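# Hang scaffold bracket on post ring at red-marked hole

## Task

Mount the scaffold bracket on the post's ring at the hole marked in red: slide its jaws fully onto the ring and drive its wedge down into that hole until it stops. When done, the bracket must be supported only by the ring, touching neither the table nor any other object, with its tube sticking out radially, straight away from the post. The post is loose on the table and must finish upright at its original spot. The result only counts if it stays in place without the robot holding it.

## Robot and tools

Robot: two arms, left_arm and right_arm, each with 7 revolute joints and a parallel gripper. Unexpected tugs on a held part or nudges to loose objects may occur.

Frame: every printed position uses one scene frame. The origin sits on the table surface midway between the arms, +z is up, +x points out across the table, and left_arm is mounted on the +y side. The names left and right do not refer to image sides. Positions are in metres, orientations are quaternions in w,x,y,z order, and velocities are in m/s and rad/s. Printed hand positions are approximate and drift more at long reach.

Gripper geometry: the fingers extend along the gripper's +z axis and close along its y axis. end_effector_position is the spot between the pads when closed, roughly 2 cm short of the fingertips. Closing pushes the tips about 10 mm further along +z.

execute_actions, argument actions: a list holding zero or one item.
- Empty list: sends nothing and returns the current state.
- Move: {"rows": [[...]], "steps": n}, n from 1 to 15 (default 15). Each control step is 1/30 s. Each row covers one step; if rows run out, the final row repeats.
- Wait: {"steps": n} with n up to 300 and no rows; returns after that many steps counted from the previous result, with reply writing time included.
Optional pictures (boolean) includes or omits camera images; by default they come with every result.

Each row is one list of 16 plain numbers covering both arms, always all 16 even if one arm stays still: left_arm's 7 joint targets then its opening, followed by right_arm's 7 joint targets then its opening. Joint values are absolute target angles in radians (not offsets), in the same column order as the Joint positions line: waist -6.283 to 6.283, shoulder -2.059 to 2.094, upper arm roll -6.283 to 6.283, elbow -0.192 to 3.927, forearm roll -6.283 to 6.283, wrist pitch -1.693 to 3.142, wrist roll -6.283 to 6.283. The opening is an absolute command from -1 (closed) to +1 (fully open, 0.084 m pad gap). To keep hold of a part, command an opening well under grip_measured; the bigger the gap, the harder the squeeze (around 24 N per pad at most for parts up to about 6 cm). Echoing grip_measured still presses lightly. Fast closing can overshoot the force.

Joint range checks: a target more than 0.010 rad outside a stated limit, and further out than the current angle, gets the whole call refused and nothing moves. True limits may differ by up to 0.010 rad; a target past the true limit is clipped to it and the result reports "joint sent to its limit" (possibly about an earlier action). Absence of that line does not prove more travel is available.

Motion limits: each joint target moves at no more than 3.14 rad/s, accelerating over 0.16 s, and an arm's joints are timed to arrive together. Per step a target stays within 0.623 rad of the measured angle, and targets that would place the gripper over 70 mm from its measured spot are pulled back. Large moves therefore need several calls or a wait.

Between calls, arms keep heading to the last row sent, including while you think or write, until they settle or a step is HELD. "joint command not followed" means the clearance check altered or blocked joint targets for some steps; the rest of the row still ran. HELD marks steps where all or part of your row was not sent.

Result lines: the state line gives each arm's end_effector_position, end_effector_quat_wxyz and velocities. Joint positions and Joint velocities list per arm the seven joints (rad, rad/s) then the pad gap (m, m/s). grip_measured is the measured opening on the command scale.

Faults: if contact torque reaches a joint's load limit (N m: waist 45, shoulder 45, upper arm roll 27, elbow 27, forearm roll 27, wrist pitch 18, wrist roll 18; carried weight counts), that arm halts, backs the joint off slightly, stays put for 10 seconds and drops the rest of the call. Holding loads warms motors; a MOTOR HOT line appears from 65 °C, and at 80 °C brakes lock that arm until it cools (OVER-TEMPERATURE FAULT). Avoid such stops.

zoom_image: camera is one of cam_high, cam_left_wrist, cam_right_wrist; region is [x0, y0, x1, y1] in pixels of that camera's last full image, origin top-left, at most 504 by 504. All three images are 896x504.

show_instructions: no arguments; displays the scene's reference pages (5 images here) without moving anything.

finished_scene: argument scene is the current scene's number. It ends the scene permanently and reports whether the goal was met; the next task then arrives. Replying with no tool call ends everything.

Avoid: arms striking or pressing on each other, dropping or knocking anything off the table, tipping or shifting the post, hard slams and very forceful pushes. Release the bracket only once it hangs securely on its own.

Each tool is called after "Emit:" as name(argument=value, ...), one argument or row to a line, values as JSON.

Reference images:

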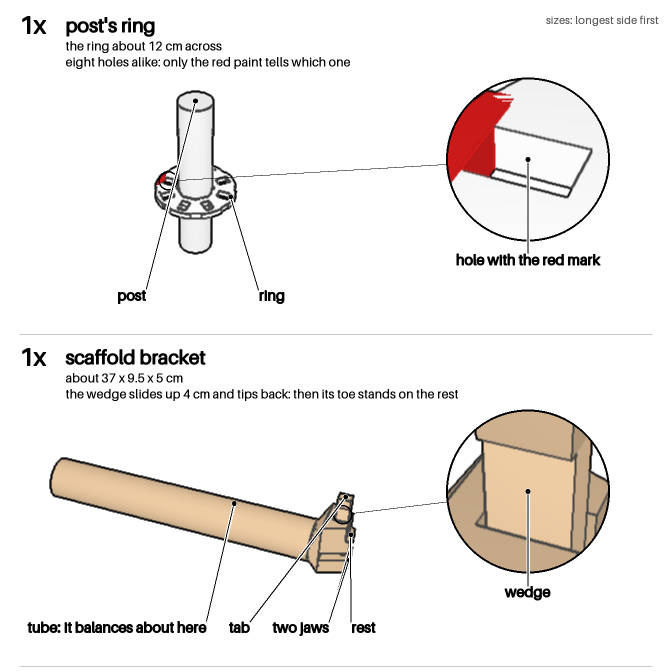

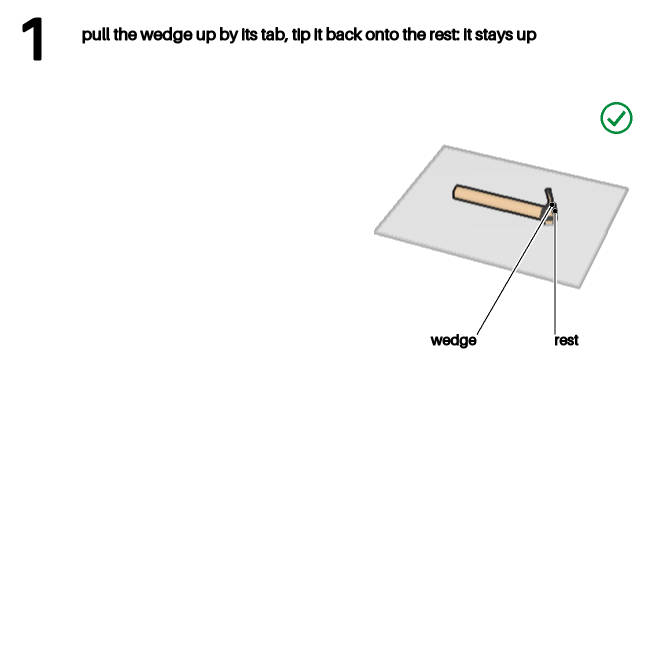

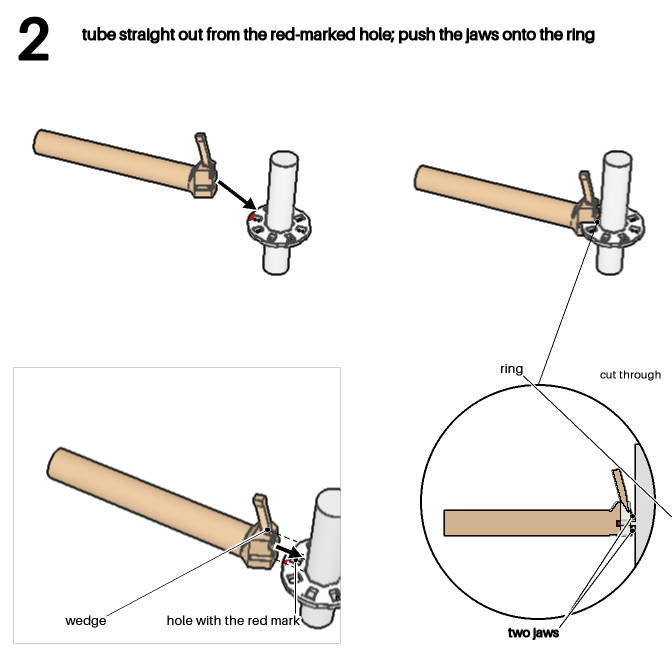

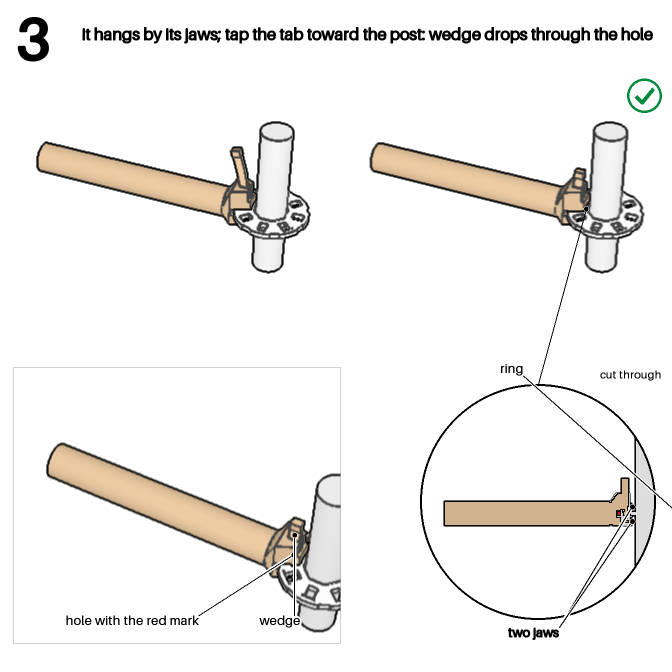

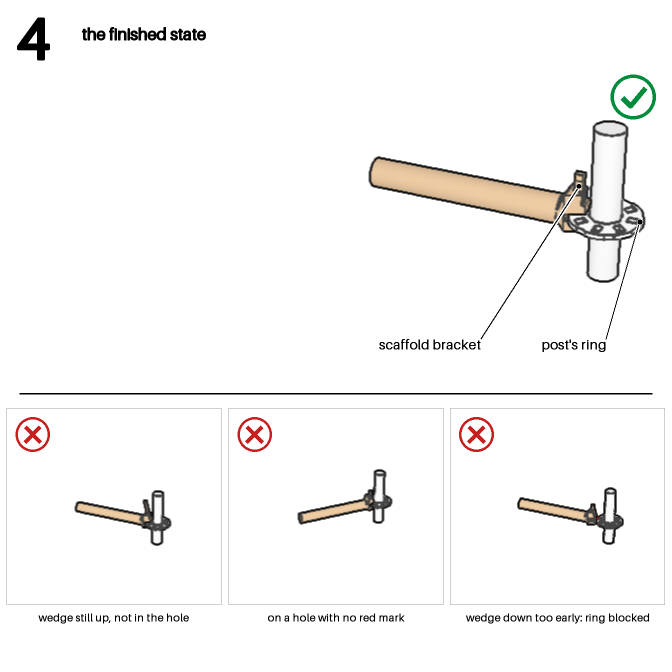

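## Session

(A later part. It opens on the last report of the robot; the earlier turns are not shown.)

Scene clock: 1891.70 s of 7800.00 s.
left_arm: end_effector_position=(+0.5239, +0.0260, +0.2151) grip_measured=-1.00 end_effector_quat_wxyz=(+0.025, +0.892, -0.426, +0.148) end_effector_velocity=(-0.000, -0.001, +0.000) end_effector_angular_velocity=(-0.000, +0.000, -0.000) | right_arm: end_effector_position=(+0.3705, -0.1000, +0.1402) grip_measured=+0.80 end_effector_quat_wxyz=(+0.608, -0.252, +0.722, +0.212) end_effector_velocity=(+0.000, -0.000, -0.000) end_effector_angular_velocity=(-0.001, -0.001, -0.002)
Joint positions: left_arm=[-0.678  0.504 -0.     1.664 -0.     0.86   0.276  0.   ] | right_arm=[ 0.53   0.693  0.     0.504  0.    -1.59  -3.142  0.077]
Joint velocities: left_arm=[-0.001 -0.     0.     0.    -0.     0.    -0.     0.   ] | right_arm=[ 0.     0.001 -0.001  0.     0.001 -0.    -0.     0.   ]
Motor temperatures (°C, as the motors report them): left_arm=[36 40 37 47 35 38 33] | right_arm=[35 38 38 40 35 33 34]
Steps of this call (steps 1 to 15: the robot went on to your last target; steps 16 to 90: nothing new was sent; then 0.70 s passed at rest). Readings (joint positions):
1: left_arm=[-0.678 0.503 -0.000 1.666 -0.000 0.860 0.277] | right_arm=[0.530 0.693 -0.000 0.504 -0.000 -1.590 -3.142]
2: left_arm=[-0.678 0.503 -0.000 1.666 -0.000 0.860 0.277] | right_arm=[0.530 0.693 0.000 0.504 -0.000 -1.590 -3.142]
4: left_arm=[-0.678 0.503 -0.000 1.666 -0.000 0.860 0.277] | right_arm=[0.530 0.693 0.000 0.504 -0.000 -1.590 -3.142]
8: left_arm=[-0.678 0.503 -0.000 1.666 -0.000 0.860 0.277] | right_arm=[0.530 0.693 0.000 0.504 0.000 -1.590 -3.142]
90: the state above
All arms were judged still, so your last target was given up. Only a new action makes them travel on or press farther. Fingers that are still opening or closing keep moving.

Emit:
execute_actions(
  actions=[
    {"rows": [[-0.6775,0.5048,0,1.6636,0,0.8589,0.2765,-1,0.53,0.6931,0,0.5036,0,-1.59,-3.1416,0.8],[-0.6775,0.5051,0,1.6629,0,0.8579,0.2765,-1,0.53,0.6931,0,0.5036,0,-1.59,-3.1416,0.8],[-0.6775,0.5054,0,1.6622,0,0.8569,0.2765,-1,0.53,0.6931,0,0.5036,0,-1.59,-3.1416,0.8],[-0.6775,0.5057,0,1.6615,0,0.8559,0.2765,-1,0.53,0.6931,0,0.5036,0,-1.59,-3.1416,0.8],[-0.6775,0.5060,0,1.6608,0,0.8549,0.2765,-1,0.53,0.6931,0,0.5036,0,-1.59,-3.1416,0.8],[-0.6775,0.5063,0,1.6601,0,0.8539,0.2765,-1,0.53,0.6931,0,0.5036,0,-1.59,-3.1416,0.8],[-0.6775,0.5066,0,1.6594,0,0.8529,0.2765,-1,0.53,0.6931,0,0.5036,0,-1.59,-3.1416,0.8],[-0.6775,0.5069,0,1.6587,0,0.8519,0.2765,-1,0.53,0.6931,0,0.5036,0,-1.59,-3.1416,0.8],[-0.6775,0.5072,0,1.6580,0,0.8509,0.2765,-1,0.53,0.6931,0,0.5036,0,-1.59,-3.1416,0.8],[-0.6775,0.5075,0,1.6573,0,0.8499,0.2765,-1,0.53,0.6931,0,0.5036,0,-1.59,-3.1416,0.8],[-0.6775,0.5078,0,1.6566,0,0.8489,0.2765,-1,0.53,0.6931,0,0.5036,0,-1.59,-3.1416,0.8],[-0.6775,0.5081,0,1.6559,0,0.8479,0.2765,-1,0.53,0.6931,0,0.5036,0,-1.59,-3.1416,0.8],[-0.6775,0.5084,0,1.6552,0,0.8469,0.2765,-1,0.53,0.6931,0,0.5036,0,-1.59,-3.1416,0.8]], "steps": 15},
  ],
  pictures=false,
)

Emit:
execute_actions(
  actions=[
    {"steps": 30},
  ],
)

Scene clock: 1913.10 s of 7800.00 s.
left_arm: end_effector_position=(+0.5245, +0.0255, +0.2147) grip_measured=-1.00 end_effector_quat_wxyz=(+0.026, +0.892, -0.425, +0.151) end_effector_velocity=(+0.002, -0.002, +0.001) end_effector_angular_velocity=(-0.007, -0.013, -0.001) | right_arm: end_effector_position=(+0.3705, -0.1000, +0.1402) grip_measured=+0.80 end_effector_quat_wxyz=(+0.608, -0.252, +0.722, +0.212) end_effector_velocity=(+0.001, -0.001, +0.000) end_effector_angular_velocity=(+0.000, -0.000, -0.002)
Joint positions: left_arm=[-0.678  0.502 -0.     1.658 -0.     0.849  0.277  0.   ] | right_arm=[ 0.53   0.693 -0.     0.504 -0.    -1.59  -3.142  0.077]
Joint velocities: left_arm=[-0.001 -0.002  0.001 -0.007  0.002 -0.02   0.     0.   ] | right_arm=[-0.001 -0.001 -0.     0.     0.001  0.     0.    -0.   ]
Motor temperatures (°C, as the motors report them): left_arm=[36 39 37 44 35 38 33] | right_arm=[35 38 38 40 35 33 34]
Steps of this call (steps 1 to 90: nothing new was sent; then 17.90 s passed at rest; steps 91 to 105: all 15 steps of this action). Readings (joint positions):
91: left_arm=[-0.678 0.504 -0.000 1.664 -0.000 0.860 0.277] | right_arm=[0.530 0.693 -0.000 0.504 0.000 -1.590 -3.142]
92: left_arm=[-0.678 0.504 -0.000 1.664 -0.000 0.860 0.277] | right_arm=[0.530 0.693 0.000 0.504 -0.000 -1.590 -3.142]
94: left_arm=[-0.678 0.504 -0.000 1.664 -0.000 0.858 0.277] | right_arm=[0.530 0.693 -0.000 0.504 -0.000 -1.590 -3.142]
98: left_arm=[-0.677 0.503 0.000 1.662 0.000 0.855 0.277] | right_arm=[0.530 0.693 0.000 0.504 0.000 -1.590 -3.142]
105: the state above

Scene clock: 1914.10 s of 7800.00 s.
left_arm: end_effector_position=(+0.5246, +0.0254, +0.2148) grip_measured=-1.00 end_effector_quat_wxyz=(+0.026, +0.892, -0.425, +0.151) end_effector_velocity=(-0.000, -0.000, +0.000) end_effector_angular_velocity=(-0.001, -0.000, -0.000) | right_arm: end_effector_position=(+0.3705, -0.1000, +0.1402) grip_measured=+0.80 end_effector_quat_wxyz=(+0.608, -0.252, +0.722, +0.212) end_effector_velocity=(+0.000, -0.000, +0.000) end_effector_angular_velocity=(-0.000, -0.001, +0.000)
Joint positions: left_arm=[-0.678  0.502 -0.     1.657 -0.     0.847  0.277  0.   ] | right_arm=[ 0.53   0.693 -0.     0.504 -0.    -1.59  -3.142  0.077]
Joint velocities: left_arm=[-0.    -0.    -0.     0.001 -0.    -0.    -0.     0.   ] | right_arm=[-0.  0. -0.  0. -0.  0. -0. -0.]
Motor temperatures (°C, as the motors report them): left_arm=[36 39 37 44 35 38 33] | right_arm=[35 38 38 40 35 33 34]
Steps of this call (steps 1 to 15: the robot went on to your last target; steps 16 to 30: nothing new was sent). Readings (joint positions):
1: left_arm=[-0.678 0.502 -0.000 1.658 -0.000 0.848 0.277] | right_arm=[0.530 0.693 -0.000 0.504 -0.000 -1.590 -3.142]
2: left_arm=[-0.678 0.502 -0.000 1.658 -0.000 0.848 0.277] | right_arm=[0.530 0.693 0.000 0.504 0.000 -1.590 -3.142]
4: left_arm=[-0.678 0.502 -0.000 1.658 -0.000 0.847 0.277] | right_arm=[0.530 0.693 0.000 0.504 0.000 -1.590 -3.142]
8: left_arm=[-0.678 0.502 -0.000 1.658 -0.000 0.847 0.277] | right_arm=[0.530 0.693 -0.000 0.504 0.000 -1.590 -3.142]
30: the state above
All arms were judged still, so your last target was given up. Only a new action makes them travel on or press farther. Fingers that are still opening or closing keep moving.

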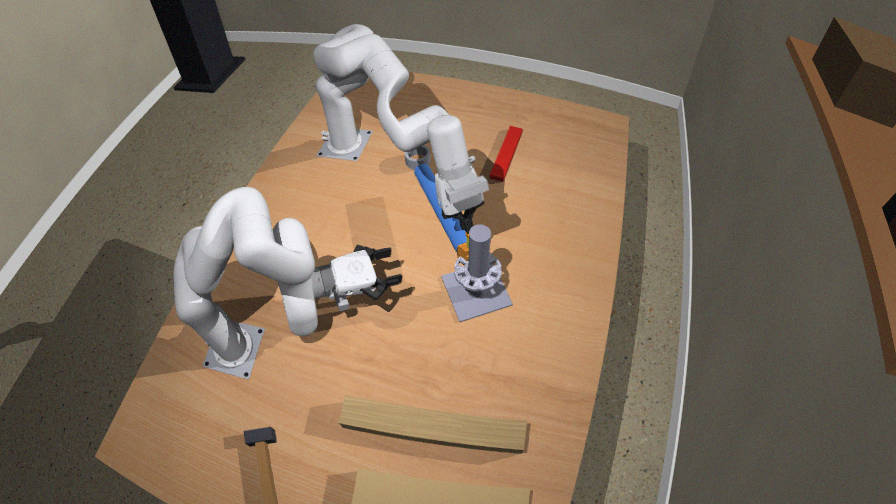

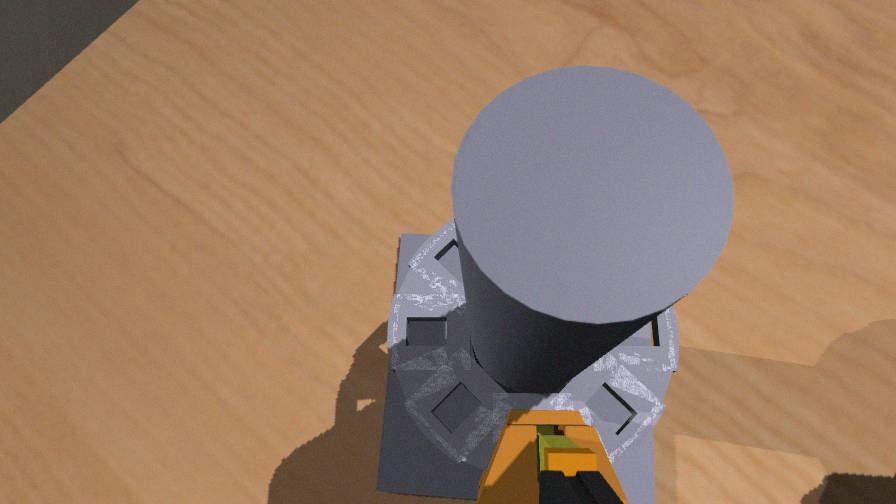

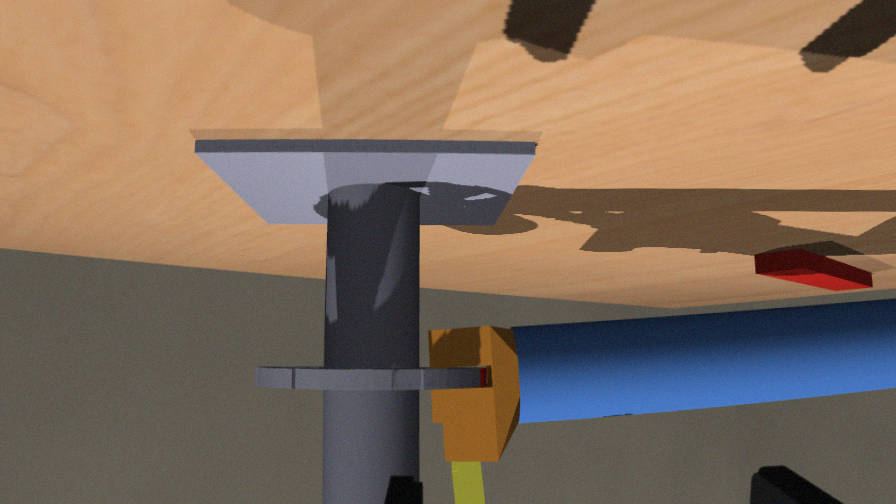

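Emit:
execute_actions(
  actions=[
    {"rows": [[-0.6775,0.5075,0,1.6573,0,0.8499,0.2765,-1,0.5302,0.6937,0,0.5047,0,-1.5894,-3.1463,1],[-0.6775,0.5067,0,1.6591,0,0.8524,0.2765,-1,0.5310,0.6955,0,0.5086,0,-1.5874,-3.1620,1],[-0.6775,0.5060,0,1.6608,0,0.8549,0.2765,-1,0.5322,0.6983,0,0.5143,0,-1.5845,-3.1856,1],[-0.6775,0.5052,0,1.6626,0,0.8574,0.2765,-1,0.5339,0.7022,0,0.5223,0,-1.5803,-3.2186,1],[-0.6775,0.5045,0,1.6644,0,0.8599,0.2765,-1,0.5359,0.7068,0,0.5319,0,-1.5754,-3.2578,1],[-0.6775,0.5038,0,1.6661,0,0.8624,0.2765,-1,0.5382,0.7123,0,0.5433,0,-1.5694,-3.3050,1],[-0.6775,0.5030,0,1.6679,0,0.8648,0.2765,-1,0.5409,0.7186,0,0.5563,0,-1.5627,-3.3584,1],[-0.6775,0.5023,0,1.6696,0,0.8673,0.2765,-1,0.5438,0.7255,0,0.5705,0,-1.5554,-3.4165,1],[-0.6775,0.5015,0,1.6714,0,0.8698,0.2765,-1,0.5471,0.7330,0,0.5862,0,-1.5473,-3.4809,1],[-0.6775,0.5008,0,1.6731,0,0.8723,0.2765,-1,0.5505,0.7410,0,0.6026,0,-1.5388,-3.5484,1],[-0.6775,0.5001,0,1.6749,0,0.8748,0.2765,-1,0.5541,0.7495,0,0.6202,0,-1.5297,-3.6207,1],[-0.6775,0.5001,0,1.6749,0,0.8748,0.2765,-1,0.5578,0.7582,0,0.6381,0,-1.5204,-3.6945,1],[-0.6775,0.5001,0,1.6749,0,0.8748,0.2765,-1,0.5617,0.7672,0,0.6569,0,-1.5107,-3.7715,1],[-0.6775,0.5001,0,1.6749,0,0.8748,0.2765,-1,0.5656,0.7763,0,0.6756,0,-1.5010,-3.8485,1],[-0.6775,0.5001,0,1.6749,0,0.8748,0.2765,-1,0.5696,0.7856,0,0.6947,0,-1.4911,-3.9270,1]], "steps": 15},
  ],
  pictures=false,
)

Emit:
execute_actions(
  actions=[
    {"rows": [[-0.6775,0.5001,0,1.6749,0,0.8748,0.2765,-1,0.5735,0.7948,0,0.7138,0,-1.4812,-4.0055,1],[-0.6775,0.5001,0,1.6749,0,0.8748,0.2765,-1,0.5774,0.8039,0,0.7325,0,-1.4715,-4.0825,1],[-0.6775,0.5001,0,1.6749,0,0.8748,0.2765,-1,0.5813,0.8129,0,0.7513,0,-1.4618,-4.1595,1],[-0.6775,0.5001,0,1.6749,0,0.8748,0.2765,-1,0.5850,0.8216,0,0.7692,0,-1.4525,-4.2333,1],[-0.6775,0.5001,0,1.6749,0,0.8748,0.2765,-1,0.5886,0.8301,0,0.7868,0,-1.4434,-4.3056,1],[-0.6775,0.5001,0,1.6749,0,0.8748,0.2765,-1,0.5920,0.8381,0,0.8032,0,-1.4349,-4.3731,1],[-0.6775,0.5001,0,1.6749,0,0.8748,0.2765,-1,0.5953,0.8456,0,0.8189,0,-1.4268,-4.4375,1],[-0.6775,0.5001,0,1.6749,0,0.8748,0.2765,-1,0.5982,0.8525,0,0.8331,0,-1.4195,-4.4956,1],[-0.6775,0.5001,0,1.6749,0,0.8748,0.2765,-1,0.6009,0.8588,0,0.8461,0,-1.4128,-4.5490,1],[-0.6775,0.5001,0,1.6749,0,0.8748,0.2765,-1,0.6032,0.8643,0,0.8575,0,-1.4068,-4.5962,1],[-0.6775,0.5001,0,1.6749,0,0.8748,0.2765,-1,0.6052,0.8689,0,0.8671,0,-1.4019,-4.6354,1],[-0.6775,0.5001,0,1.6749,0,0.8748,0.2765,-1,0.6069,0.8728,0,0.8751,0,-1.3977,-4.6684,1],[-0.6775,0.5001,0,1.6749,0,0.8748,0.2765,-1,0.6081,0.8756,0,0.8808,0,-1.3948,-4.6920,1],[-0.6775,0.5001,0,1.6749,0,0.8748,0.2765,-1,0.6089,0.8774,0,0.8847,0,-1.3928,-4.7077,1],[-0.6775,0.5001,0,1.6749,0,0.8748,0.2765,-1,0.6091,0.8780,0,0.8858,0,-1.3922,-4.7124,1]], "steps": 15},
  ],
  pictures=false,
)

Emit:
execute_actions(
  actions=[
    {"steps": 12},
  ],
)

Scene clock: 2034.60 s of 7800.00 s.
left_arm: end_effector_position=(+0.5231, +0.0273, +0.2160) grip_measured=-1.00 end_effector_quat_wxyz=(+0.024, +0.893, -0.426, +0.144) end_effector_velocity=(-0.001, +0.003, +0.002) end_effector_angular_velocity=(+0.009, +0.010, +0.001) | right_arm: end_effector_position=(+0.3865, -0.0715, +0.1287) grip_measured=+1.00 end_effector_quat_wxyz=(+0.640, -0.418, +0.640, +0.075) end_effector_velocity=(+0.063, +0.121, -0.047) end_effector_angular_velocity=(-1.459, -1.217, +0.425)
Joint positions: left_arm=[-0.677  0.504  0.001  1.67   0.     0.874  0.276  0.   ] | right_arm=[ 0.553  0.748 -0.     0.616  0.    -1.532 -3.604  0.084]
Joint velocities: left_arm=[ 0.001 -0.001  0.001  0.009  0.001  0.024  0.     0.   ] | right_arm=[ 0.098  0.229  0.     0.472  0.     0.243 -1.928 -0.   ]
Motor temperatures (°C, as the motors report them): left_arm=[36 38 37 43 35 38 33] | right_arm=[35 38 38 40 35 33 34]
Steps of this call (steps 1 to 90: nothing new was sent; then 117.00 s passed at rest; steps 91 to 105: all 15 steps of this action). Readings (joint positions):
91: left_arm=[-0.678 0.502 -0.000 1.658 -0.000 0.847 0.276] | right_arm=[0.530 0.693 -0.000 0.504 -0.000 -1.590 -3.142]
92: left_arm=[-0.678 0.502 -0.000 1.658 -0.000 0.848 0.276] | right_arm=[0.530 0.693 -0.000 0.504 0.000 -1.590 -3.143]
94: left_arm=[-0.678 0.502 -0.000 1.659 -0.000 0.851 0.276] | right_arm=[0.531 0.695 -0.000 0.507 0.000 -1.588 -3.157]
98: left_arm=[-0.678 0.503 0.000 1.664 0.000 0.859 0.276] | right_arm=[0.535 0.705 -0.000 0.529 0.000 -1.577 -3.248]
105: the state above

Scene clock: 2035.10 s of 7800.00 s.
left_arm: end_effector_position=(+0.5230, +0.0269, +0.2176) grip_measured=-1.00 end_effector_quat_wxyz=(+0.024, +0.893, -0.426, +0.144) end_effector_velocity=(-0.001, -0.005, +0.005) end_effector_angular_velocity=(-0.008, -0.006, -0.005) | right_arm: end_effector_position=(+0.4149, -0.0087, +0.1063) grip_measured=+1.00 end_effector_quat_wxyz=(-0.604, +0.682, -0.346, +0.224) end_effector_velocity=(+0.030, +0.078, -0.025) end_effector_angular_velocity=(-0.881, -0.816, +0.268)
Joint positions: left_arm=[-0.677  0.502  0.     1.672  0.     0.876  0.277  0.   ] | right_arm=[ 0.604  0.865  0.     0.859 -0.    -1.406 -4.599  0.084]
Joint velocities: left_arm=[-0.002 -0.003 -0.004  0.005 -0.001 -0.002 -0.     0.   ] | right_arm=[ 0.061  0.143  0.001  0.298  0.     0.154 -1.219 -0.   ]
Motor temperatures (°C, as the motors report them): left_arm=[36 38 37 43 35 38 33] | right_arm=[35 38 38 40 35 33 34]
Steps of this call (steps 1 to 15: all 15 steps of this action). Readings (joint positions):
1: left_arm=[-0.677 0.503 0.001 1.670 0.000 0.875 0.276] | right_arm=[0.557 0.755 -0.000 0.632 0.000 -1.523 -3.670]
2: left_arm=[-0.677 0.503 0.001 1.671 0.000 0.875 0.276] | right_arm=[0.560 0.763 0.000 0.649 0.000 -1.515 -3.739]
4: left_arm=[-0.677 0.503 0.001 1.671 0.000 0.876 0.276] | right_arm=[0.567 0.780 0.000 0.684 -0.000 -1.497 -3.881]
8: left_arm=[-0.677 0.503 0.000 1.672 0.000 0.876 0.277] | right_arm=[0.582 0.815 0.000 0.755 -0.000 -1.460 -4.175]
15: the state above

Scene clock: 2035.50 s of 7800.00 s.
left_arm: end_effector_position=(+0.5237, +0.0261, +0.2203) grip_measured=-1.00 end_effector_quat_wxyz=(+0.025, +0.892, -0.426, +0.147) end_effector_velocity=(+0.000, -0.001, +0.002) end_effector_angular_velocity=(-0.003, -0.003, -0.002) | right_arm: end_effector_position=(+0.4178, -0.0020, +0.1041) grip_measured=+1.00 end_effector_quat_wxyz=(-0.591, +0.701, -0.305, +0.256) end_effector_velocity=(-0.000, +0.002, +0.000) end_effector_angular_velocity=(-0.008, -0.008, +0.005)
Joint positions: left_arm=[-0.678  0.5   -0.     1.675 -0.     0.875  0.277  0.   ] | right_arm=[ 0.609  0.878 -0.     0.885  0.    -1.392 -4.711  0.084]
Joint velocities: left_arm=[-0.    -0.001 -0.002  0.003  0.    -0.     0.     0.   ] | right_arm=[ 0.002  0.001  0.001  0.004  0.     0.002 -0.013 -0.   ]
Motor temperatures (°C, as the motors report them): left_arm=[36 38 37 43 35 38 33] | right_arm=[35 38 38 40 35 33 34]
Steps of this call (steps 1 to 12: the robot went on to your last target). Readings (joint positions):
1: left_arm=[-0.677 0.502 0.000 1.672 0.000 0.876 0.277] | right_arm=[0.605 0.869 0.000 0.867 -0.000 -1.402 -4.635]
2: left_arm=[-0.678 0.502 -0.000 1.673 -0.000 0.876 0.277] | right_arm=[0.607 0.872 0.000 0.874 -0.000 -1.399 -4.660]
4: left_arm=[-0.678 0.502 -0.000 1.673 -0.000 0.875 0.277] | right_arm=[0.608 0.875 0.000 0.880 -0.000 -1.395 -4.688]
8: left_arm=[-0.678 0.501 -0.000 1.674 -0.000 0.875 0.277] | right_arm=[0.609 0.877 -0.000 0.884 0.000 -1.393 -4.707]
12: the state above

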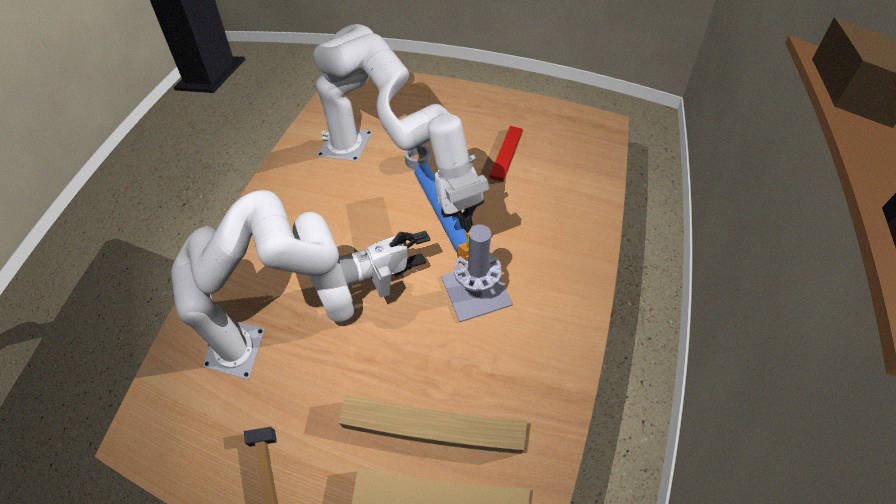

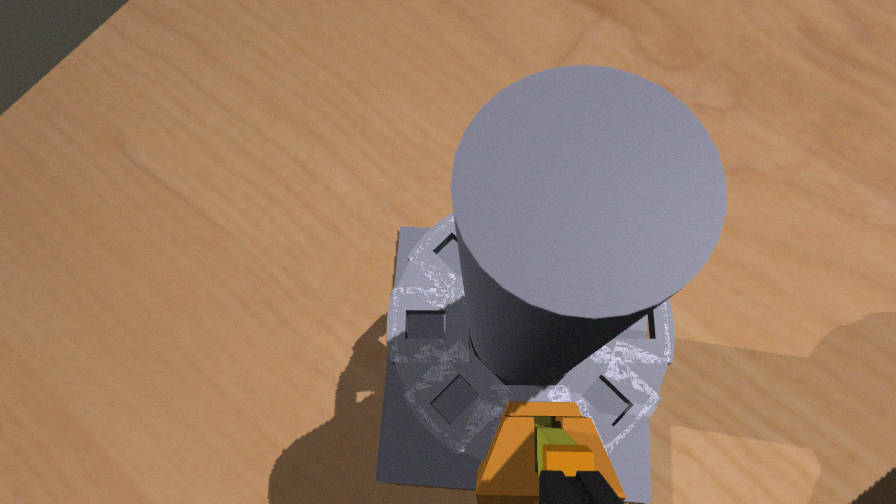

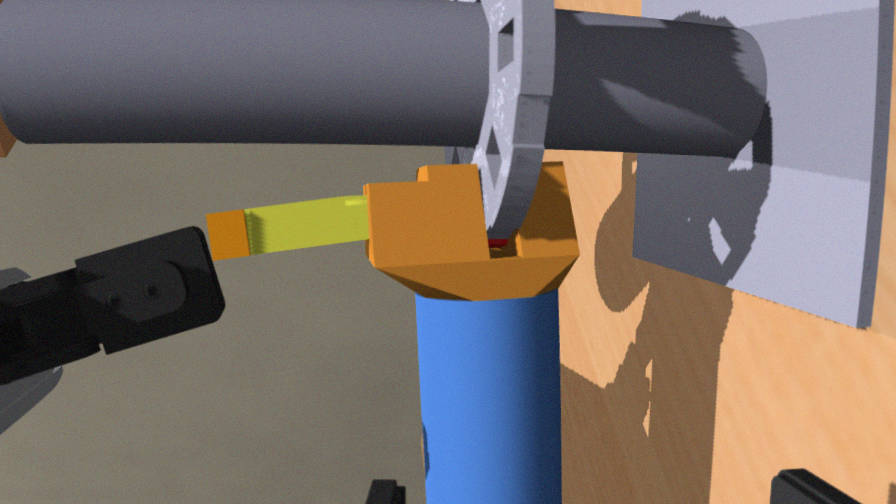

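Emit:
zoom_image(
  camera="cam_right_wrist",
  region=[340, 120, 600, 320],
)

Region (340, 120, 600, 320) of cam_right_wrist's 896x504 image, scaled by 1.938, with more detail than that image has; it fills the top 388 rows of this view, and the rest is white.

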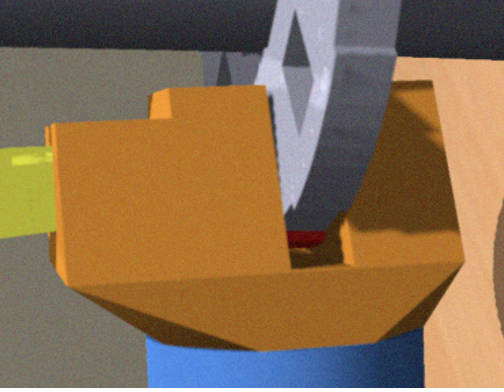

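Emit:
execute_actions(
  actions=[
    {"rows": [[-0.6775,0.5001,0,1.6749,0,0.8748,0.2765,-1,0.6091,0.8790,0,0.8894,0,-1.3896,-4.7124,1],[-0.6775,0.5001,0,1.6749,0,0.8748,0.2765,-1,0.6091,0.8810,0,0.8982,0,-1.3828,-4.7124,1],[-0.6775,0.5001,0,1.6749,0,0.8748,0.2765,-1,0.6091,0.8850,0,0.9125,0,-1.3725,-4.7124,1],[-0.6775,0.5001,0,1.6749,0,0.8748,0.2765,-1,0.6091,0.8897,0,0.9303,0,-1.3594,-4.7124,1],[-0.6775,0.5001,0,1.6749,0,0.8748,0.2765,-1,0.6091,0.8950,0,0.9498,0,-1.3452,-4.7124,1],[-0.6775,0.5001,0,1.6749,0,0.8748,0.2765,-1,0.6091,0.9008,0,0.9711,0,-1.3297,-4.7124,1],[-0.6775,0.5001,0,1.6749,0,0.8748,0.2765,-1,0.6091,0.9068,0,0.9925,0,-1.3143,-4.7124,1],[-0.6775,0.5001,0,1.6749,0,0.8748,0.2765,-1,0.6091,0.9125,0,1.0120,0,-1.3005,-4.7124,1],[-0.6775,0.5001,0,1.6749,0,0.8748,0.2765,-1,0.6091,0.9177,0,1.0298,0,-1.2879,-4.7124,1],[-0.6775,0.5001,0,1.6749,0,0.8748,0.2765,-1,0.6091,0.9220,0,1.0440,0,-1.2780,-4.7124,1],[-0.6775,0.5001,0,1.6749,0,0.8748,0.2765,-1,0.6091,0.9252,0,1.0547,0,-1.2705,-4.7124,1],[-0.6775,0.5001,0,1.6749,0,0.8748,0.2765,-1,0.6091,0.9270,0,1.0609,0,-1.2661,-4.7124,1],[-0.6775,0.5001,0,1.6749,0,0.8748,0.2765,-1,0.6091,0.9277,0,1.0636,0,-1.2641,-4.7124,1]], "steps": 15},
  ],
  pictures=false,
)

Emit:
execute_actions(
  actions=[
    {"steps": 10},
  ],
)

Scene clock: 2076.57 s of 7800.00 s.
left_arm: end_effector_position=(+0.5238, +0.0261, +0.2205) grip_measured=-1.00 end_effector_quat_wxyz=(+0.025, +0.892, -0.426, +0.147) end_effector_velocity=(+0.000, +0.000, +0.000) end_effector_angular_velocity=(-0.000, -0.001, +0.001) | right_arm: end_effector_position=(+0.4516, +0.0298, +0.1043) grip_measured=+1.00 end_effector_quat_wxyz=(-0.591, +0.701, -0.305, +0.257) end_effector_velocity=(+0.033, +0.029, -0.001) end_effector_angular_velocity=(-0.006, +0.004, -0.002)
Joint positions: left_arm=[-0.677  0.5   -0.     1.675  0.     0.875  0.277  0.   ] | right_arm=[ 0.609  0.924  0.     1.05   0.    -1.274 -4.712  0.084]
Joint velocities: left_arm=[ 0.    -0.     0.     0.001  0.     0.    -0.     0.   ] | right_arm=[-0.002  0.047 -0.     0.161  0.     0.12  -0.002  0.   ]
Motor temperatures (°C, as the motors report them): left_arm=[36 39 37 47 35 38 33] | right_arm=[35 38 38 40 35 33 34]
Steps of this call (steps 1 to 30: the robot went on to your last target; steps 31 to 90: nothing new was sent; then 37.57 s passed at rest; steps 91 to 105: all 15 steps of this action). Readings (joint positions):
91: left_arm=[-0.678 0.500 0.000 1.675 0.000 0.875 0.277] | right_arm=[0.609 0.878 -0.000 0.886 0.000 -1.392 -4.712]
92: left_arm=[-0.677 0.500 0.000 1.675 0.000 0.875 0.276] | right_arm=[0.609 0.878 -0.000 0.887 -0.000 -1.391 -4.712]
94: left_arm=[-0.677 0.500 -0.000 1.675 -0.000 0.875 0.277] | right_arm=[0.609 0.881 -0.000 0.895 -0.000 -1.385 -4.712]
98: left_arm=[-0.677 0.500 0.000 1.675 -0.000 0.875 0.276] | right_arm=[0.609 0.895 -0.000 0.948 -0.000 -1.346 -4.712]
105: the state above

Scene clock: 2076.90 s of 7800.00 s.
left_arm: end_effector_position=(+0.5238, +0.0261, +0.2205) grip_measured=-1.00 end_effector_quat_wxyz=(+0.025, +0.892, -0.426, +0.147) end_effector_velocity=(+0.000, +0.000, +0.000) end_effector_angular_velocity=(-0.000, -0.001, +0.000) | right_arm: end_effector_position=(+0.4541, +0.0322, +0.1039) grip_measured=+1.00 end_effector_quat_wxyz=(-0.591, +0.702, -0.305, +0.257) end_effector_velocity=(+0.001, +0.001, +0.001) end_effector_angular_velocity=(+0.001, -0.002, -0.000)
Joint positions: left_arm=[-0.678  0.5   -0.     1.675  0.     0.875  0.277  0.   ] | right_arm=[ 0.609  0.928 -0.     1.063 -0.    -1.264 -4.712  0.084]
Joint velocities: left_arm=[-0.     0.     0.     0.001  0.     0.    -0.     0.   ] | right_arm=[ 0.001  0.    -0.     0.005  0.001  0.003 -0.    -0.   ]
Motor temperatures (°C, as the motors report them): left_arm=[36 39 37 47 35 38 33] | right_arm=[35 38 38 40 35 33 34]
Steps of this call (steps 1 to 10: the robot went on to your last target). Readings (joint positions):
1: left_arm=[-0.677 0.500 0.000 1.675 0.000 0.875 0.277] | right_arm=[0.609 0.925 0.000 1.055 0.000 -1.271 -4.712]
2: left_arm=[-0.678 0.500 -0.000 1.675 0.000 0.875 0.277] | right_arm=[0.609 0.926 0.000 1.057 0.000 -1.269 -4.712]
4: left_arm=[-0.677 0.500 0.000 1.675 -0.000 0.875 0.277] | right_arm=[0.609 0.927 -0.000 1.060 0.000 -1.266 -4.712]
8: left_arm=[-0.677 0.500 -0.000 1.675 -0.000 0.875 0.276] | right_arm=[0.609 0.927 -0.000 1.062 -0.000 -1.265 -4.712]
10: the state above

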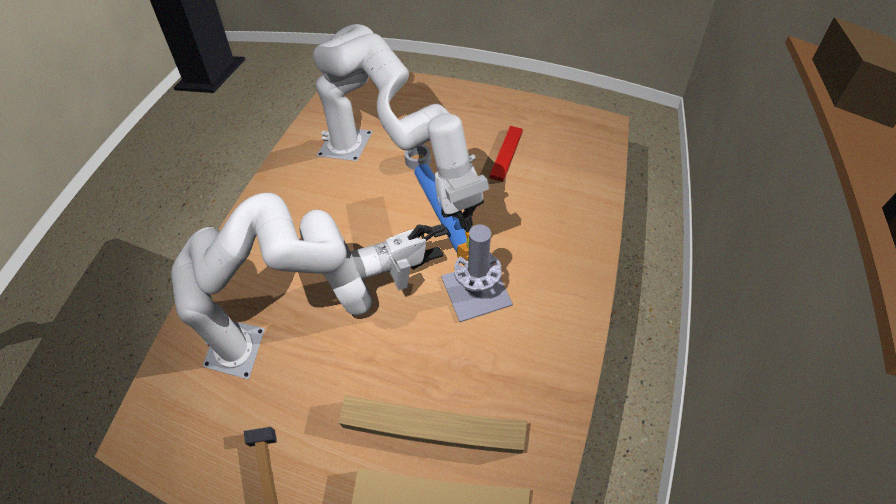

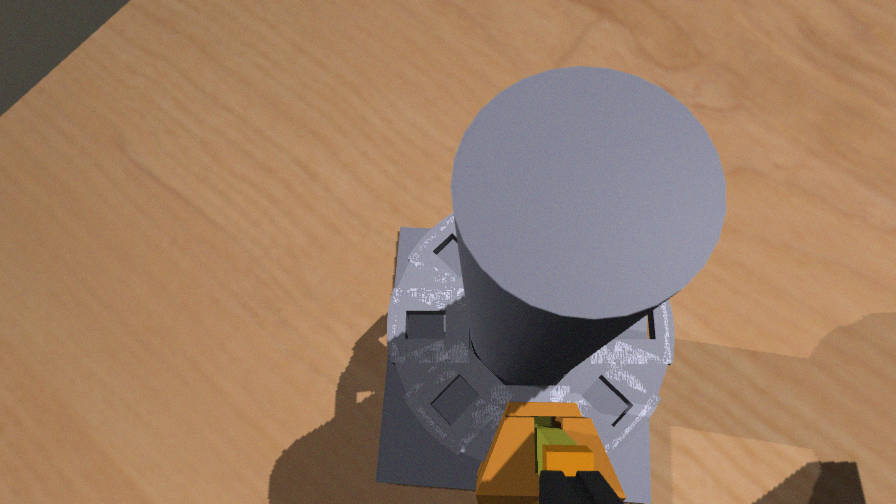

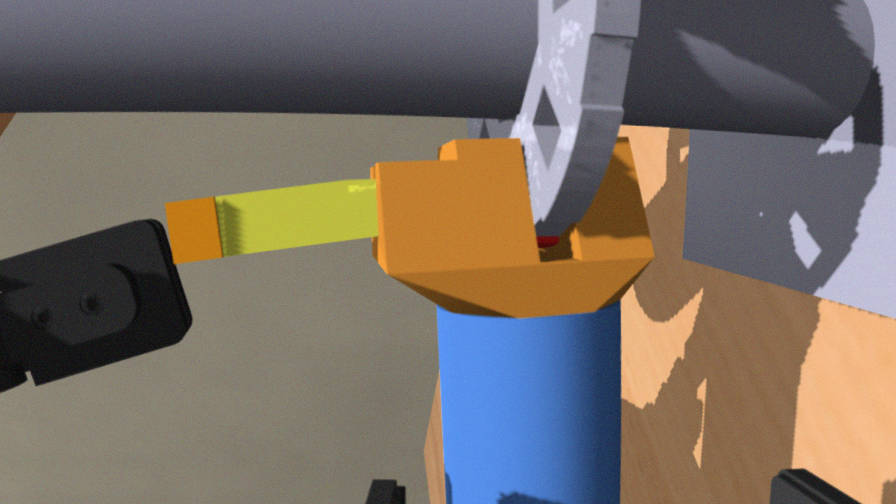

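Emit:
execute_actions(
  actions=[
    {"rows": [[-0.6775,0.5001,0,1.6749,0,0.8748,0.2765,-1,0.6091,0.9284,0,1.0665,0,-1.2619,-4.7124,1],[-0.6775,0.5001,0,1.6749,0,0.8748,0.2765,-1,0.6091,0.9302,0,1.0738,0,-1.2564,-4.7124,1],[-0.6775,0.5001,0,1.6749,0,0.8748,0.2765,-1,0.6091,0.9330,0,1.0855,0,-1.2476,-4.7124,1],[-0.6775,0.5001,0,1.6749,0,0.8748,0.2765,-1,0.6091,0.9366,0,1.1000,0,-1.2366,-4.7124,1],[-0.6775,0.5001,0,1.6749,0,0.8748,0.2765,-1,0.6091,0.9405,0,1.1161,0,-1.2244,-4.7124,1],[-0.6775,0.5001,0,1.6749,0,0.8748,0.2765,-1,0.6091,0.9447,0,1.1335,0,-1.2112,-4.7124,1],[-0.6775,0.5001,0,1.6749,0,0.8748,0.2765,-1,0.6091,0.9490,0,1.1510,0,-1.1980,-4.7124,1],[-0.6775,0.5001,0,1.6749,0,0.8748,0.2765,-1,0.6091,0.9529,0,1.1670,0,-1.1859,-4.7124,1],[-0.6775,0.5001,0,1.6749,0,0.8748,0.2765,-1,0.6091,0.9565,0,1.1816,0,-1.1748,-4.7124,1],[-0.6775,0.5001,0,1.6749,0,0.8748,0.2765,-1,0.6091,0.9593,0,1.1933,0,-1.1660,-4.7124,1],[-0.6775,0.5001,0,1.6749,0,0.8748,0.2765,-1,0.6091,0.9614,0,1.2020,0,-1.1594,-4.7124,1],[-0.6775,0.5001,0,1.6749,0,0.8748,0.2765,-1,0.6091,0.9627,0,1.2071,0,-1.1556,-4.7124,1],[-0.6775,0.5001,0,1.6749,0,0.8748,0.2765,-1,0.6091,0.9632,0,1.2093,0,-1.1539,-4.7124,1]], "steps": 15},
  ],
  pictures=false,
)

Emit:
execute_actions(
  actions=[
    {"rows": [[-0.6775,0.5001,0,1.6749,0,0.8748,0.2765,-1,0.6091,0.9632,0,1.2093,0,-1.1539,-4.7124,1],[-0.6775,0.5001,0,1.6749,0,0.8748,0.2765,-1,0.6091,0.9632,0,1.2093,0,-1.1539,-4.7124,0.9],[-0.6775,0.5001,0,1.6749,0,0.8748,0.2765,-1,0.6091,0.9632,0,1.2093,0,-1.1539,-4.7124,0.8],[-0.6775,0.5001,0,1.6749,0,0.8748,0.2765,-1,0.6091,0.9632,0,1.2093,0,-1.1539,-4.7124,0.7],[-0.6775,0.5001,0,1.6749,0,0.8748,0.2765,-1,0.6091,0.9632,0,1.2093,0,-1.1539,-4.7124,0.6],[-0.6775,0.5001,0,1.6749,0,0.8748,0.2765,-1,0.6091,0.9632,0,1.2093,0,-1.1539,-4.7124,0.5],[-0.6775,0.5001,0,1.6749,0,0.8748,0.2765,-1,0.6091,0.9632,0,1.2093,0,-1.1539,-4.7124,0.45]], "steps": 15},
  ],
)

Scene clock: 2113.97 s of 7800.00 s.
left_arm: end_effector_position=(+0.5238, +0.0261, +0.2205) grip_measured=-1.00 end_effector_quat_wxyz=(+0.025, +0.892, -0.426, +0.147) end_effector_velocity=(+0.000, +0.000, +0.000) end_effector_angular_velocity=(-0.000, -0.000, +0.000) | right_arm: end_effector_position=(+0.4815, +0.0577, +0.1100) grip_measured=+1.00 end_effector_quat_wxyz=(-0.591, +0.701, -0.305, +0.257) end_effector_velocity=(+0.025, +0.024, +0.005) end_effector_angular_velocity=(-0.002, +0.007, +0.000)
Joint positions: left_arm=[-0.677  0.5   -0.     1.675  0.     0.875  0.276  0.   ] | right_arm=[ 0.609  0.96   0.     1.199  0.    -1.163 -4.712  0.084]
Joint velocities: left_arm=[ 0.001  0.    -0.     0.     0.     0.     0.     0.   ] | right_arm=[ 0.001  0.032 -0.     0.128  0.     0.102  0.004  0.   ]
Motor temperatures (°C, as the motors report them): left_arm=[36 40 37 47 35 38 33] | right_arm=[35 39 38 41 35 33 34]
Steps of this call (steps 1 to 30: the robot went on to your last target; steps 31 to 90: nothing new was sent; then 33.57 s passed at rest; steps 91 to 105: all 15 steps of this action). Readings (joint positions):
91: left_arm=[-0.678 0.500 0.000 1.675 0.000 0.875 0.277] | right_arm=[0.609 0.928 -0.000 1.064 0.000 -1.264 -4.712]
92: left_arm=[-0.677 0.500 0.000 1.675 -0.000 0.875 0.277] | right_arm=[0.609 0.928 -0.000 1.064 -0.000 -1.263 -4.712]
94: left_arm=[-0.677 0.500 0.000 1.675 0.000 0.875 0.277] | right_arm=[0.609 0.930 -0.000 1.072 -0.000 -1.258 -4.712]
98: left_arm=[-0.678 0.500 -0.000 1.675 -0.000 0.875 0.277] | right_arm=[0.609 0.941 -0.000 1.116 -0.000 -1.225 -4.712]
105: the state above

Scene clock: 2114.47 s of 7800.00 s.
left_arm: end_effector_position=(+0.5238, +0.0261, +0.2205) grip_measured=-1.00 end_effector_quat_wxyz=(+0.025, +0.892, -0.426, +0.147) end_effector_velocity=(+0.000, +0.000, +0.000) end_effector_angular_velocity=(+0.000, -0.000, +0.001) | right_arm: end_effector_position=(+0.4835, +0.0596, +0.1100) grip_measured=+0.44 end_effector_quat_wxyz=(-0.591, +0.702, -0.305, +0.257) end_effector_velocity=(+0.000, +0.000, +0.001) end_effector_angular_velocity=(+0.002, +0.000, -0.001)
Joint positions: left_arm=[-0.677  0.5    0.     1.675 -0.     0.875  0.277  0.   ] | right_arm=[ 0.609  0.963 -0.     1.209 -0.    -1.154 -4.712  0.063]
Joint velocities: left_arm=[ 0.    -0.    -0.     0.     0.001  0.    -0.001  0.   ] | right_arm=[ 0.    -0.    -0.     0.002  0.     0.001  0.001 -0.   ]
Motor temperatures (°C, as the motors report them): left_arm=[36 40 37 47 35 38 33] | right_arm=[35 39 38 41 35 33 34]
Steps of this call (steps 1 to 15: all 15 steps of this action). Readings (joint positions):
1: left_arm=[-0.677 0.500 -0.000 1.675 -0.000 0.875 0.277] | right_arm=[0.609 0.961 0.000 1.202 0.000 -1.160 -4.712]
2: left_arm=[-0.677 0.500 -0.000 1.675 0.000 0.875 0.277] | right_arm=[0.609 0.962 0.000 1.204 0.000 -1.158 -4.712]
4: left_arm=[-0.677 0.500 0.000 1.675 0.000 0.875 0.276] | right_arm=[0.609 0.963 -0.000 1.207 0.000 -1.156 -4.712]
8: left_arm=[-0.678 0.500 0.000 1.675 0.000 0.875 0.277] | right_arm=[0.609 0.963 -0.000 1.208 -0.000 -1.154 -4.712]
15: the state above

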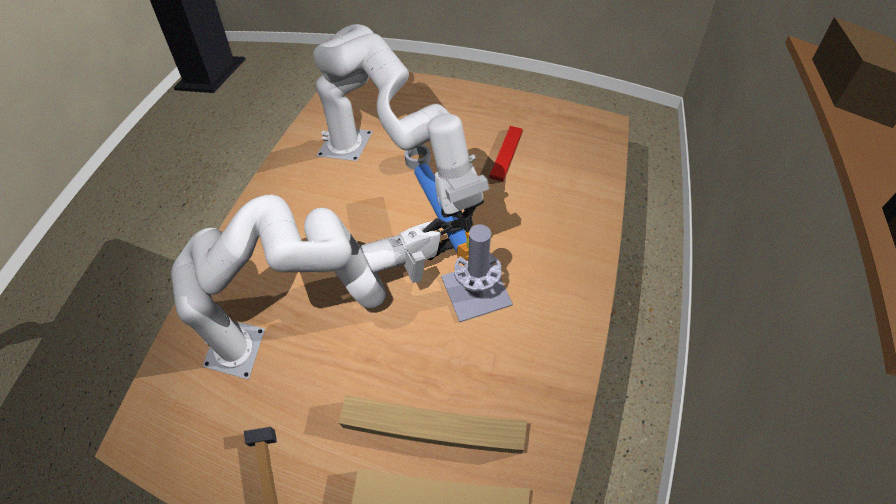

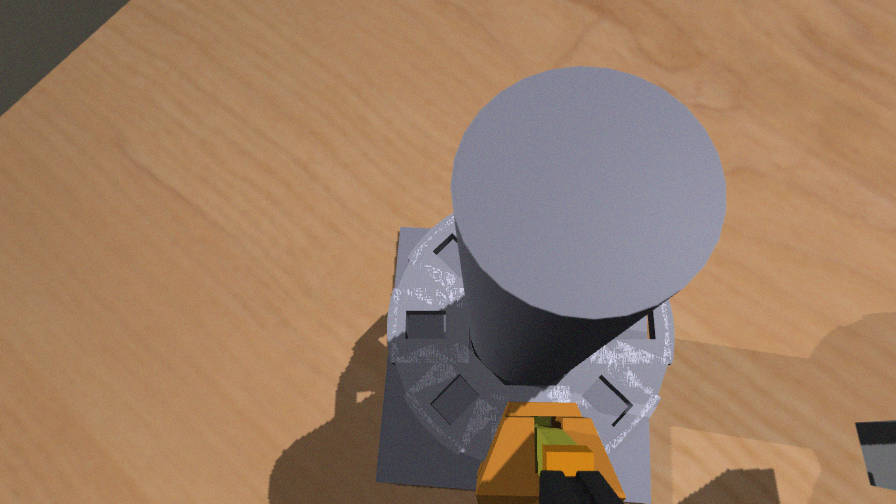

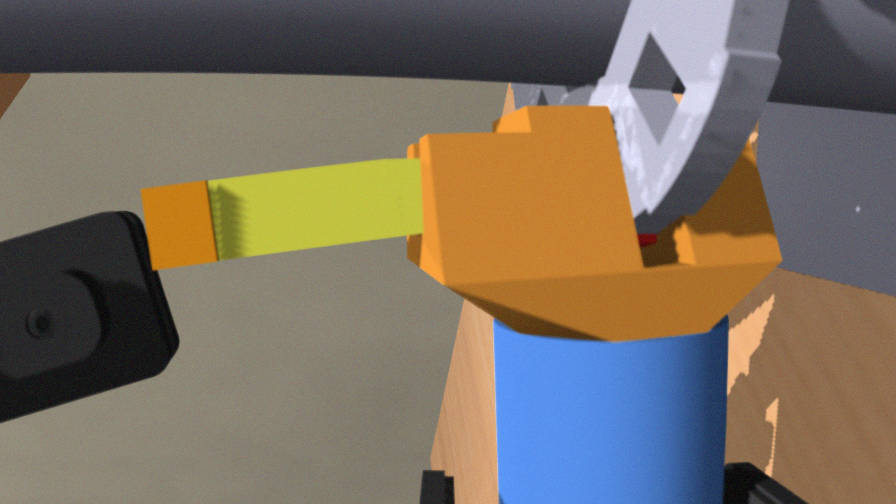

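Emit:
execute_actions(
  actions=[
    {"rows": [[-0.6775,0.4994,0,1.6766,0,0.8773,0.2765,-1,0.6091,0.9632,0,1.2093,0,-1.1539,-4.7124,0.44],[-0.6775,0.4986,0,1.6784,0,0.8798,0.2765,-1,0.6091,0.9632,0,1.2093,0,-1.1539,-4.7124,0.43],[-0.6775,0.4978,0,1.6801,0,0.8823,0.2765,-1,0.6091,0.9632,0,1.2093,0,-1.1539,-4.7124,0.41],[-0.6775,0.4971,0,1.6819,0,0.8848,0.2765,-1,0.6091,0.9632,0,1.2093,0,-1.1539,-4.7124,0.39],[-0.6775,0.4964,0,1.6837,0,0.8873,0.2765,-1,0.6091,0.9632,0,1.2093,0,-1.1539,-4.7124,0.37],[-0.6775,0.4964,0,1.6837,0,0.8873,0.2765,-1,0.6091,0.9632,0,1.2093,0,-1.1539,-4.7124,0.35],[-0.6775,0.4964,0,1.6837,0,0.8873,0.2765,-1,0.6091,0.9632,0,1.2093,0,-1.1539,-4.7124,0.33],[-0.6775,0.4964,0,1.6837,0,0.8873,0.2765,-1,0.6091,0.9632,0,1.2093,0,-1.1539,-4.7124,0.31],[-0.6775,0.4964,0,1.6837,0,0.8873,0.2765,-1,0.6091,0.9632,0,1.2093,0,-1.1539,-4.7124,0.29],[-0.6775,0.4964,0,1.6837,0,0.8873,0.2765,-1,0.6091,0.9632,0,1.2093,0,-1.1539,-4.7124,0.27],[-0.6775,0.4964,0,1.6837,0,0.8873,0.2765,-1,0.6091,0.9632,0,1.2093,0,-1.1539,-4.7124,0.25],[-0.6775,0.4964,0,1.6837,0,0.8873,0.2765,-1,0.6091,0.9632,0,1.2093,0,-1.1539,-4.7124,0.23],[-0.6775,0.4964,0,1.6837,0,0.8873,0.2765,-1,0.6091,0.9632,0,1.2093,0,-1.1539,-4.7124,0.21],[-0.6775,0.4964,0,1.6837,0,0.8873,0.2765,-1,0.6091,0.9632,0,1.2093,0,-1.1539,-4.7124,0.19],[-0.6775,0.4964,0,1.6837,0,0.8873,0.2765,-1,0.6091,0.9632,0,1.2093,0,-1.1539,-4.7124,0.17]], "steps": 15},
  ],
  pictures=false,
)

Emit:
execute_actions(
  actions=[
    {"steps": 15},
  ],
)

Scene clock: 2137.13 s of 7800.00 s.
left_arm: end_effector_position=(+0.5236, +0.0262, +0.2253) grip_measured=-1.00 end_effector_quat_wxyz=(+0.025, +0.892, -0.426, +0.147) end_effector_velocity=(+0.000, +0.001, +0.000) end_effector_angular_velocity=(+0.001, -0.000, +0.000) | right_arm: end_effector_position=(+0.4828, +0.0589, +0.1073) grip_measured=+0.18 end_effector_quat_wxyz=(-0.589, +0.703, -0.305, +0.256) end_effector_velocity=(-0.002, -0.001, -0.007) end_effector_angular_velocity=(-0.009, +0.011, +0.001)
Joint positions: left_arm=[-0.677  0.497  0.     1.683 -0.     0.887  0.276  0.   ] | right_arm=[ 0.609  0.965 -0.     1.207 -0.    -1.153 -4.712  0.052]
Joint velocities: left_arm=[ 0.001 -0.     0.001  0.001  0.     0.002  0.001  0.   ] | right_arm=[ 0.001  0.005  0.001 -0.005 -0.     0.004  0.001 -0.024]
Motor temperatures (°C, as the motors report them): left_arm=[36 40 37 47 35 38 33] | right_arm=[35 39 38 41 35 33 34]
Steps of this call (steps 1 to 15: the robot went on to your last target; steps 16 to 90: nothing new was sent; then 19.17 s passed at rest; steps 91 to 105: all 15 steps of this action). Readings (joint positions):
91: left_arm=[-0.677 0.500 -0.000 1.675 0.000 0.875 0.276] | right_arm=[0.609 0.963 -0.000 1.209 0.000 -1.154 -4.712]
92: left_arm=[-0.677 0.500 0.000 1.675 -0.000 0.876 0.276] | right_arm=[0.609 0.963 -0.000 1.209 -0.000 -1.154 -4.712]
94: left_arm=[-0.677 0.499 0.000 1.677 -0.000 0.879 0.276] | right_arm=[0.609 0.963 -0.000 1.209 0.000 -1.154 -4.712]
98: left_arm=[-0.678 0.497 -0.000 1.683 0.000 0.885 0.277] | right_arm=[0.609 0.964 -0.000 1.208 -0.000 -1.153 -4.712]
105: the state above

Scene clock: 2137.63 s of 7800.00 s.
left_arm: end_effector_position=(+0.5237, +0.0261, +0.2255) grip_measured=-1.00 end_effector_quat_wxyz=(+0.025, +0.892, -0.426, +0.147) end_effector_velocity=(+0.000, -0.000, +0.000) end_effector_angular_velocity=(-0.001, -0.000, +0.000) | right_arm: end_effector_position=(+0.4831, +0.0592, +0.1080) grip_measured=+0.17 end_effector_quat_wxyz=(-0.589, +0.703, -0.305, +0.256) end_effector_velocity=(-0.000, +0.001, +0.001) end_effector_angular_velocity=(+0.002, -0.003, +0.001)
Joint positions: left_arm=[-0.677  0.496  0.     1.684 -0.     0.887  0.277  0.   ] | right_arm=[ 0.609  0.965  0.     1.208 -0.    -1.152 -4.712  0.051]
Joint velocities: left_arm=[ 0.    -0.    -0.     0.001 -0.    -0.     0.     0.   ] | right_arm=[ 0.    -0.001  0.     0.001 -0.001 -0.002 -0.001  0.   ]
Motor temperatures (°C, as the motors report them): left_arm=[36 40 37 47 35 38 33] | right_arm=[35 39 38 41 35 33 34]
Steps of this call (steps 1 to 15: the robot went on to your last target). Readings (joint positions):
1: left_arm=[-0.677 0.497 0.000 1.683 -0.000 0.887 0.276] | right_arm=[0.609 0.965 -0.000 1.207 -0.000 -1.152 -4.712]
2: left_arm=[-0.677 0.497 0.000 1.684 -0.000 0.887 0.276] | right_arm=[0.609 0.965 -0.000 1.207 -0.000 -1.152 -4.712]
4: left_arm=[-0.677 0.496 0.000 1.684 -0.000 0.887 0.276] | right_arm=[0.609 0.965 -0.000 1.207 -0.000 -1.152 -4.712]
8: left_arm=[-0.678 0.496 -0.000 1.684 -0.000 0.887 0.276] | right_arm=[0.609 0.965 -0.000 1.208 -0.000 -1.152 -4.712]
15: the state above
All arms were judged still, so your last target was given up. Only a new action makes them travel on or press farther. Fingers that are still opening or closing keep moving.

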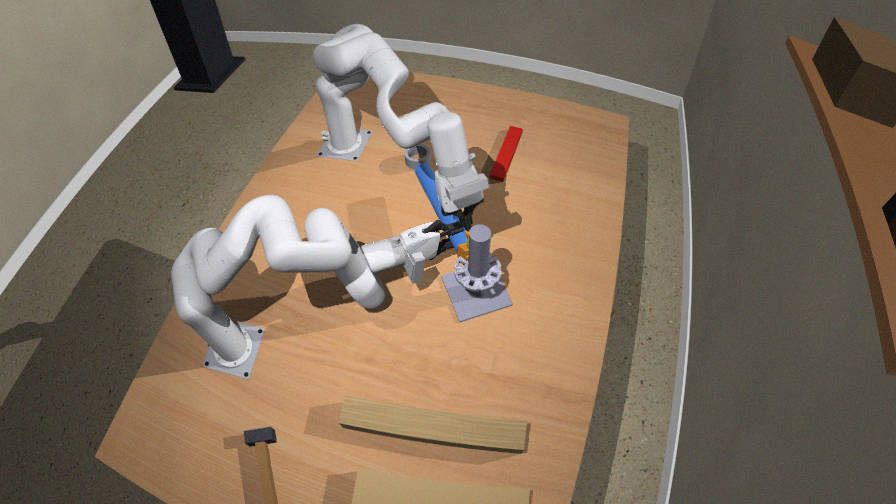

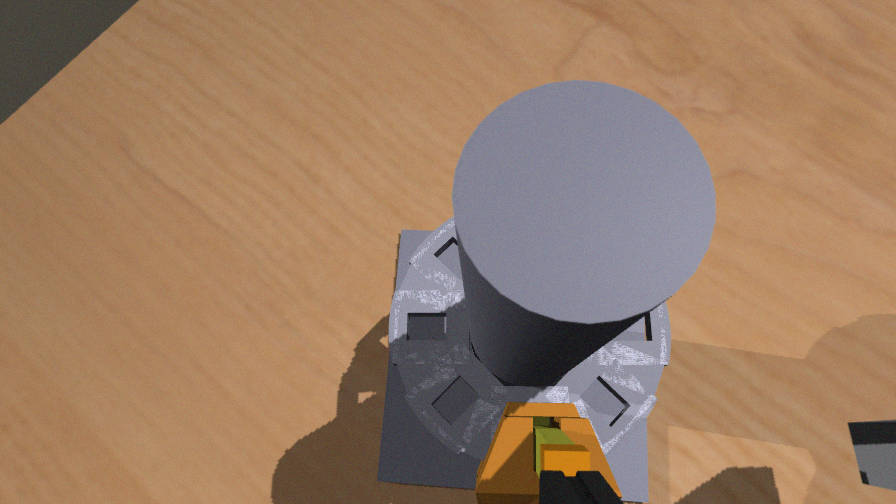

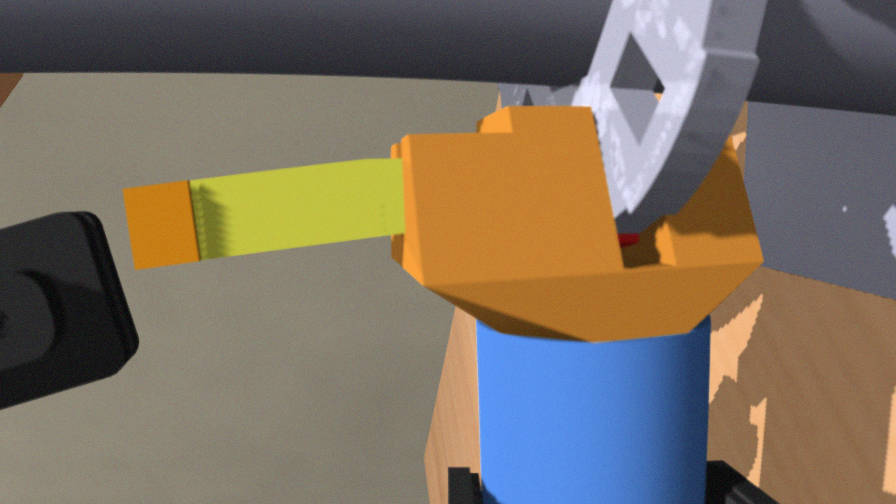

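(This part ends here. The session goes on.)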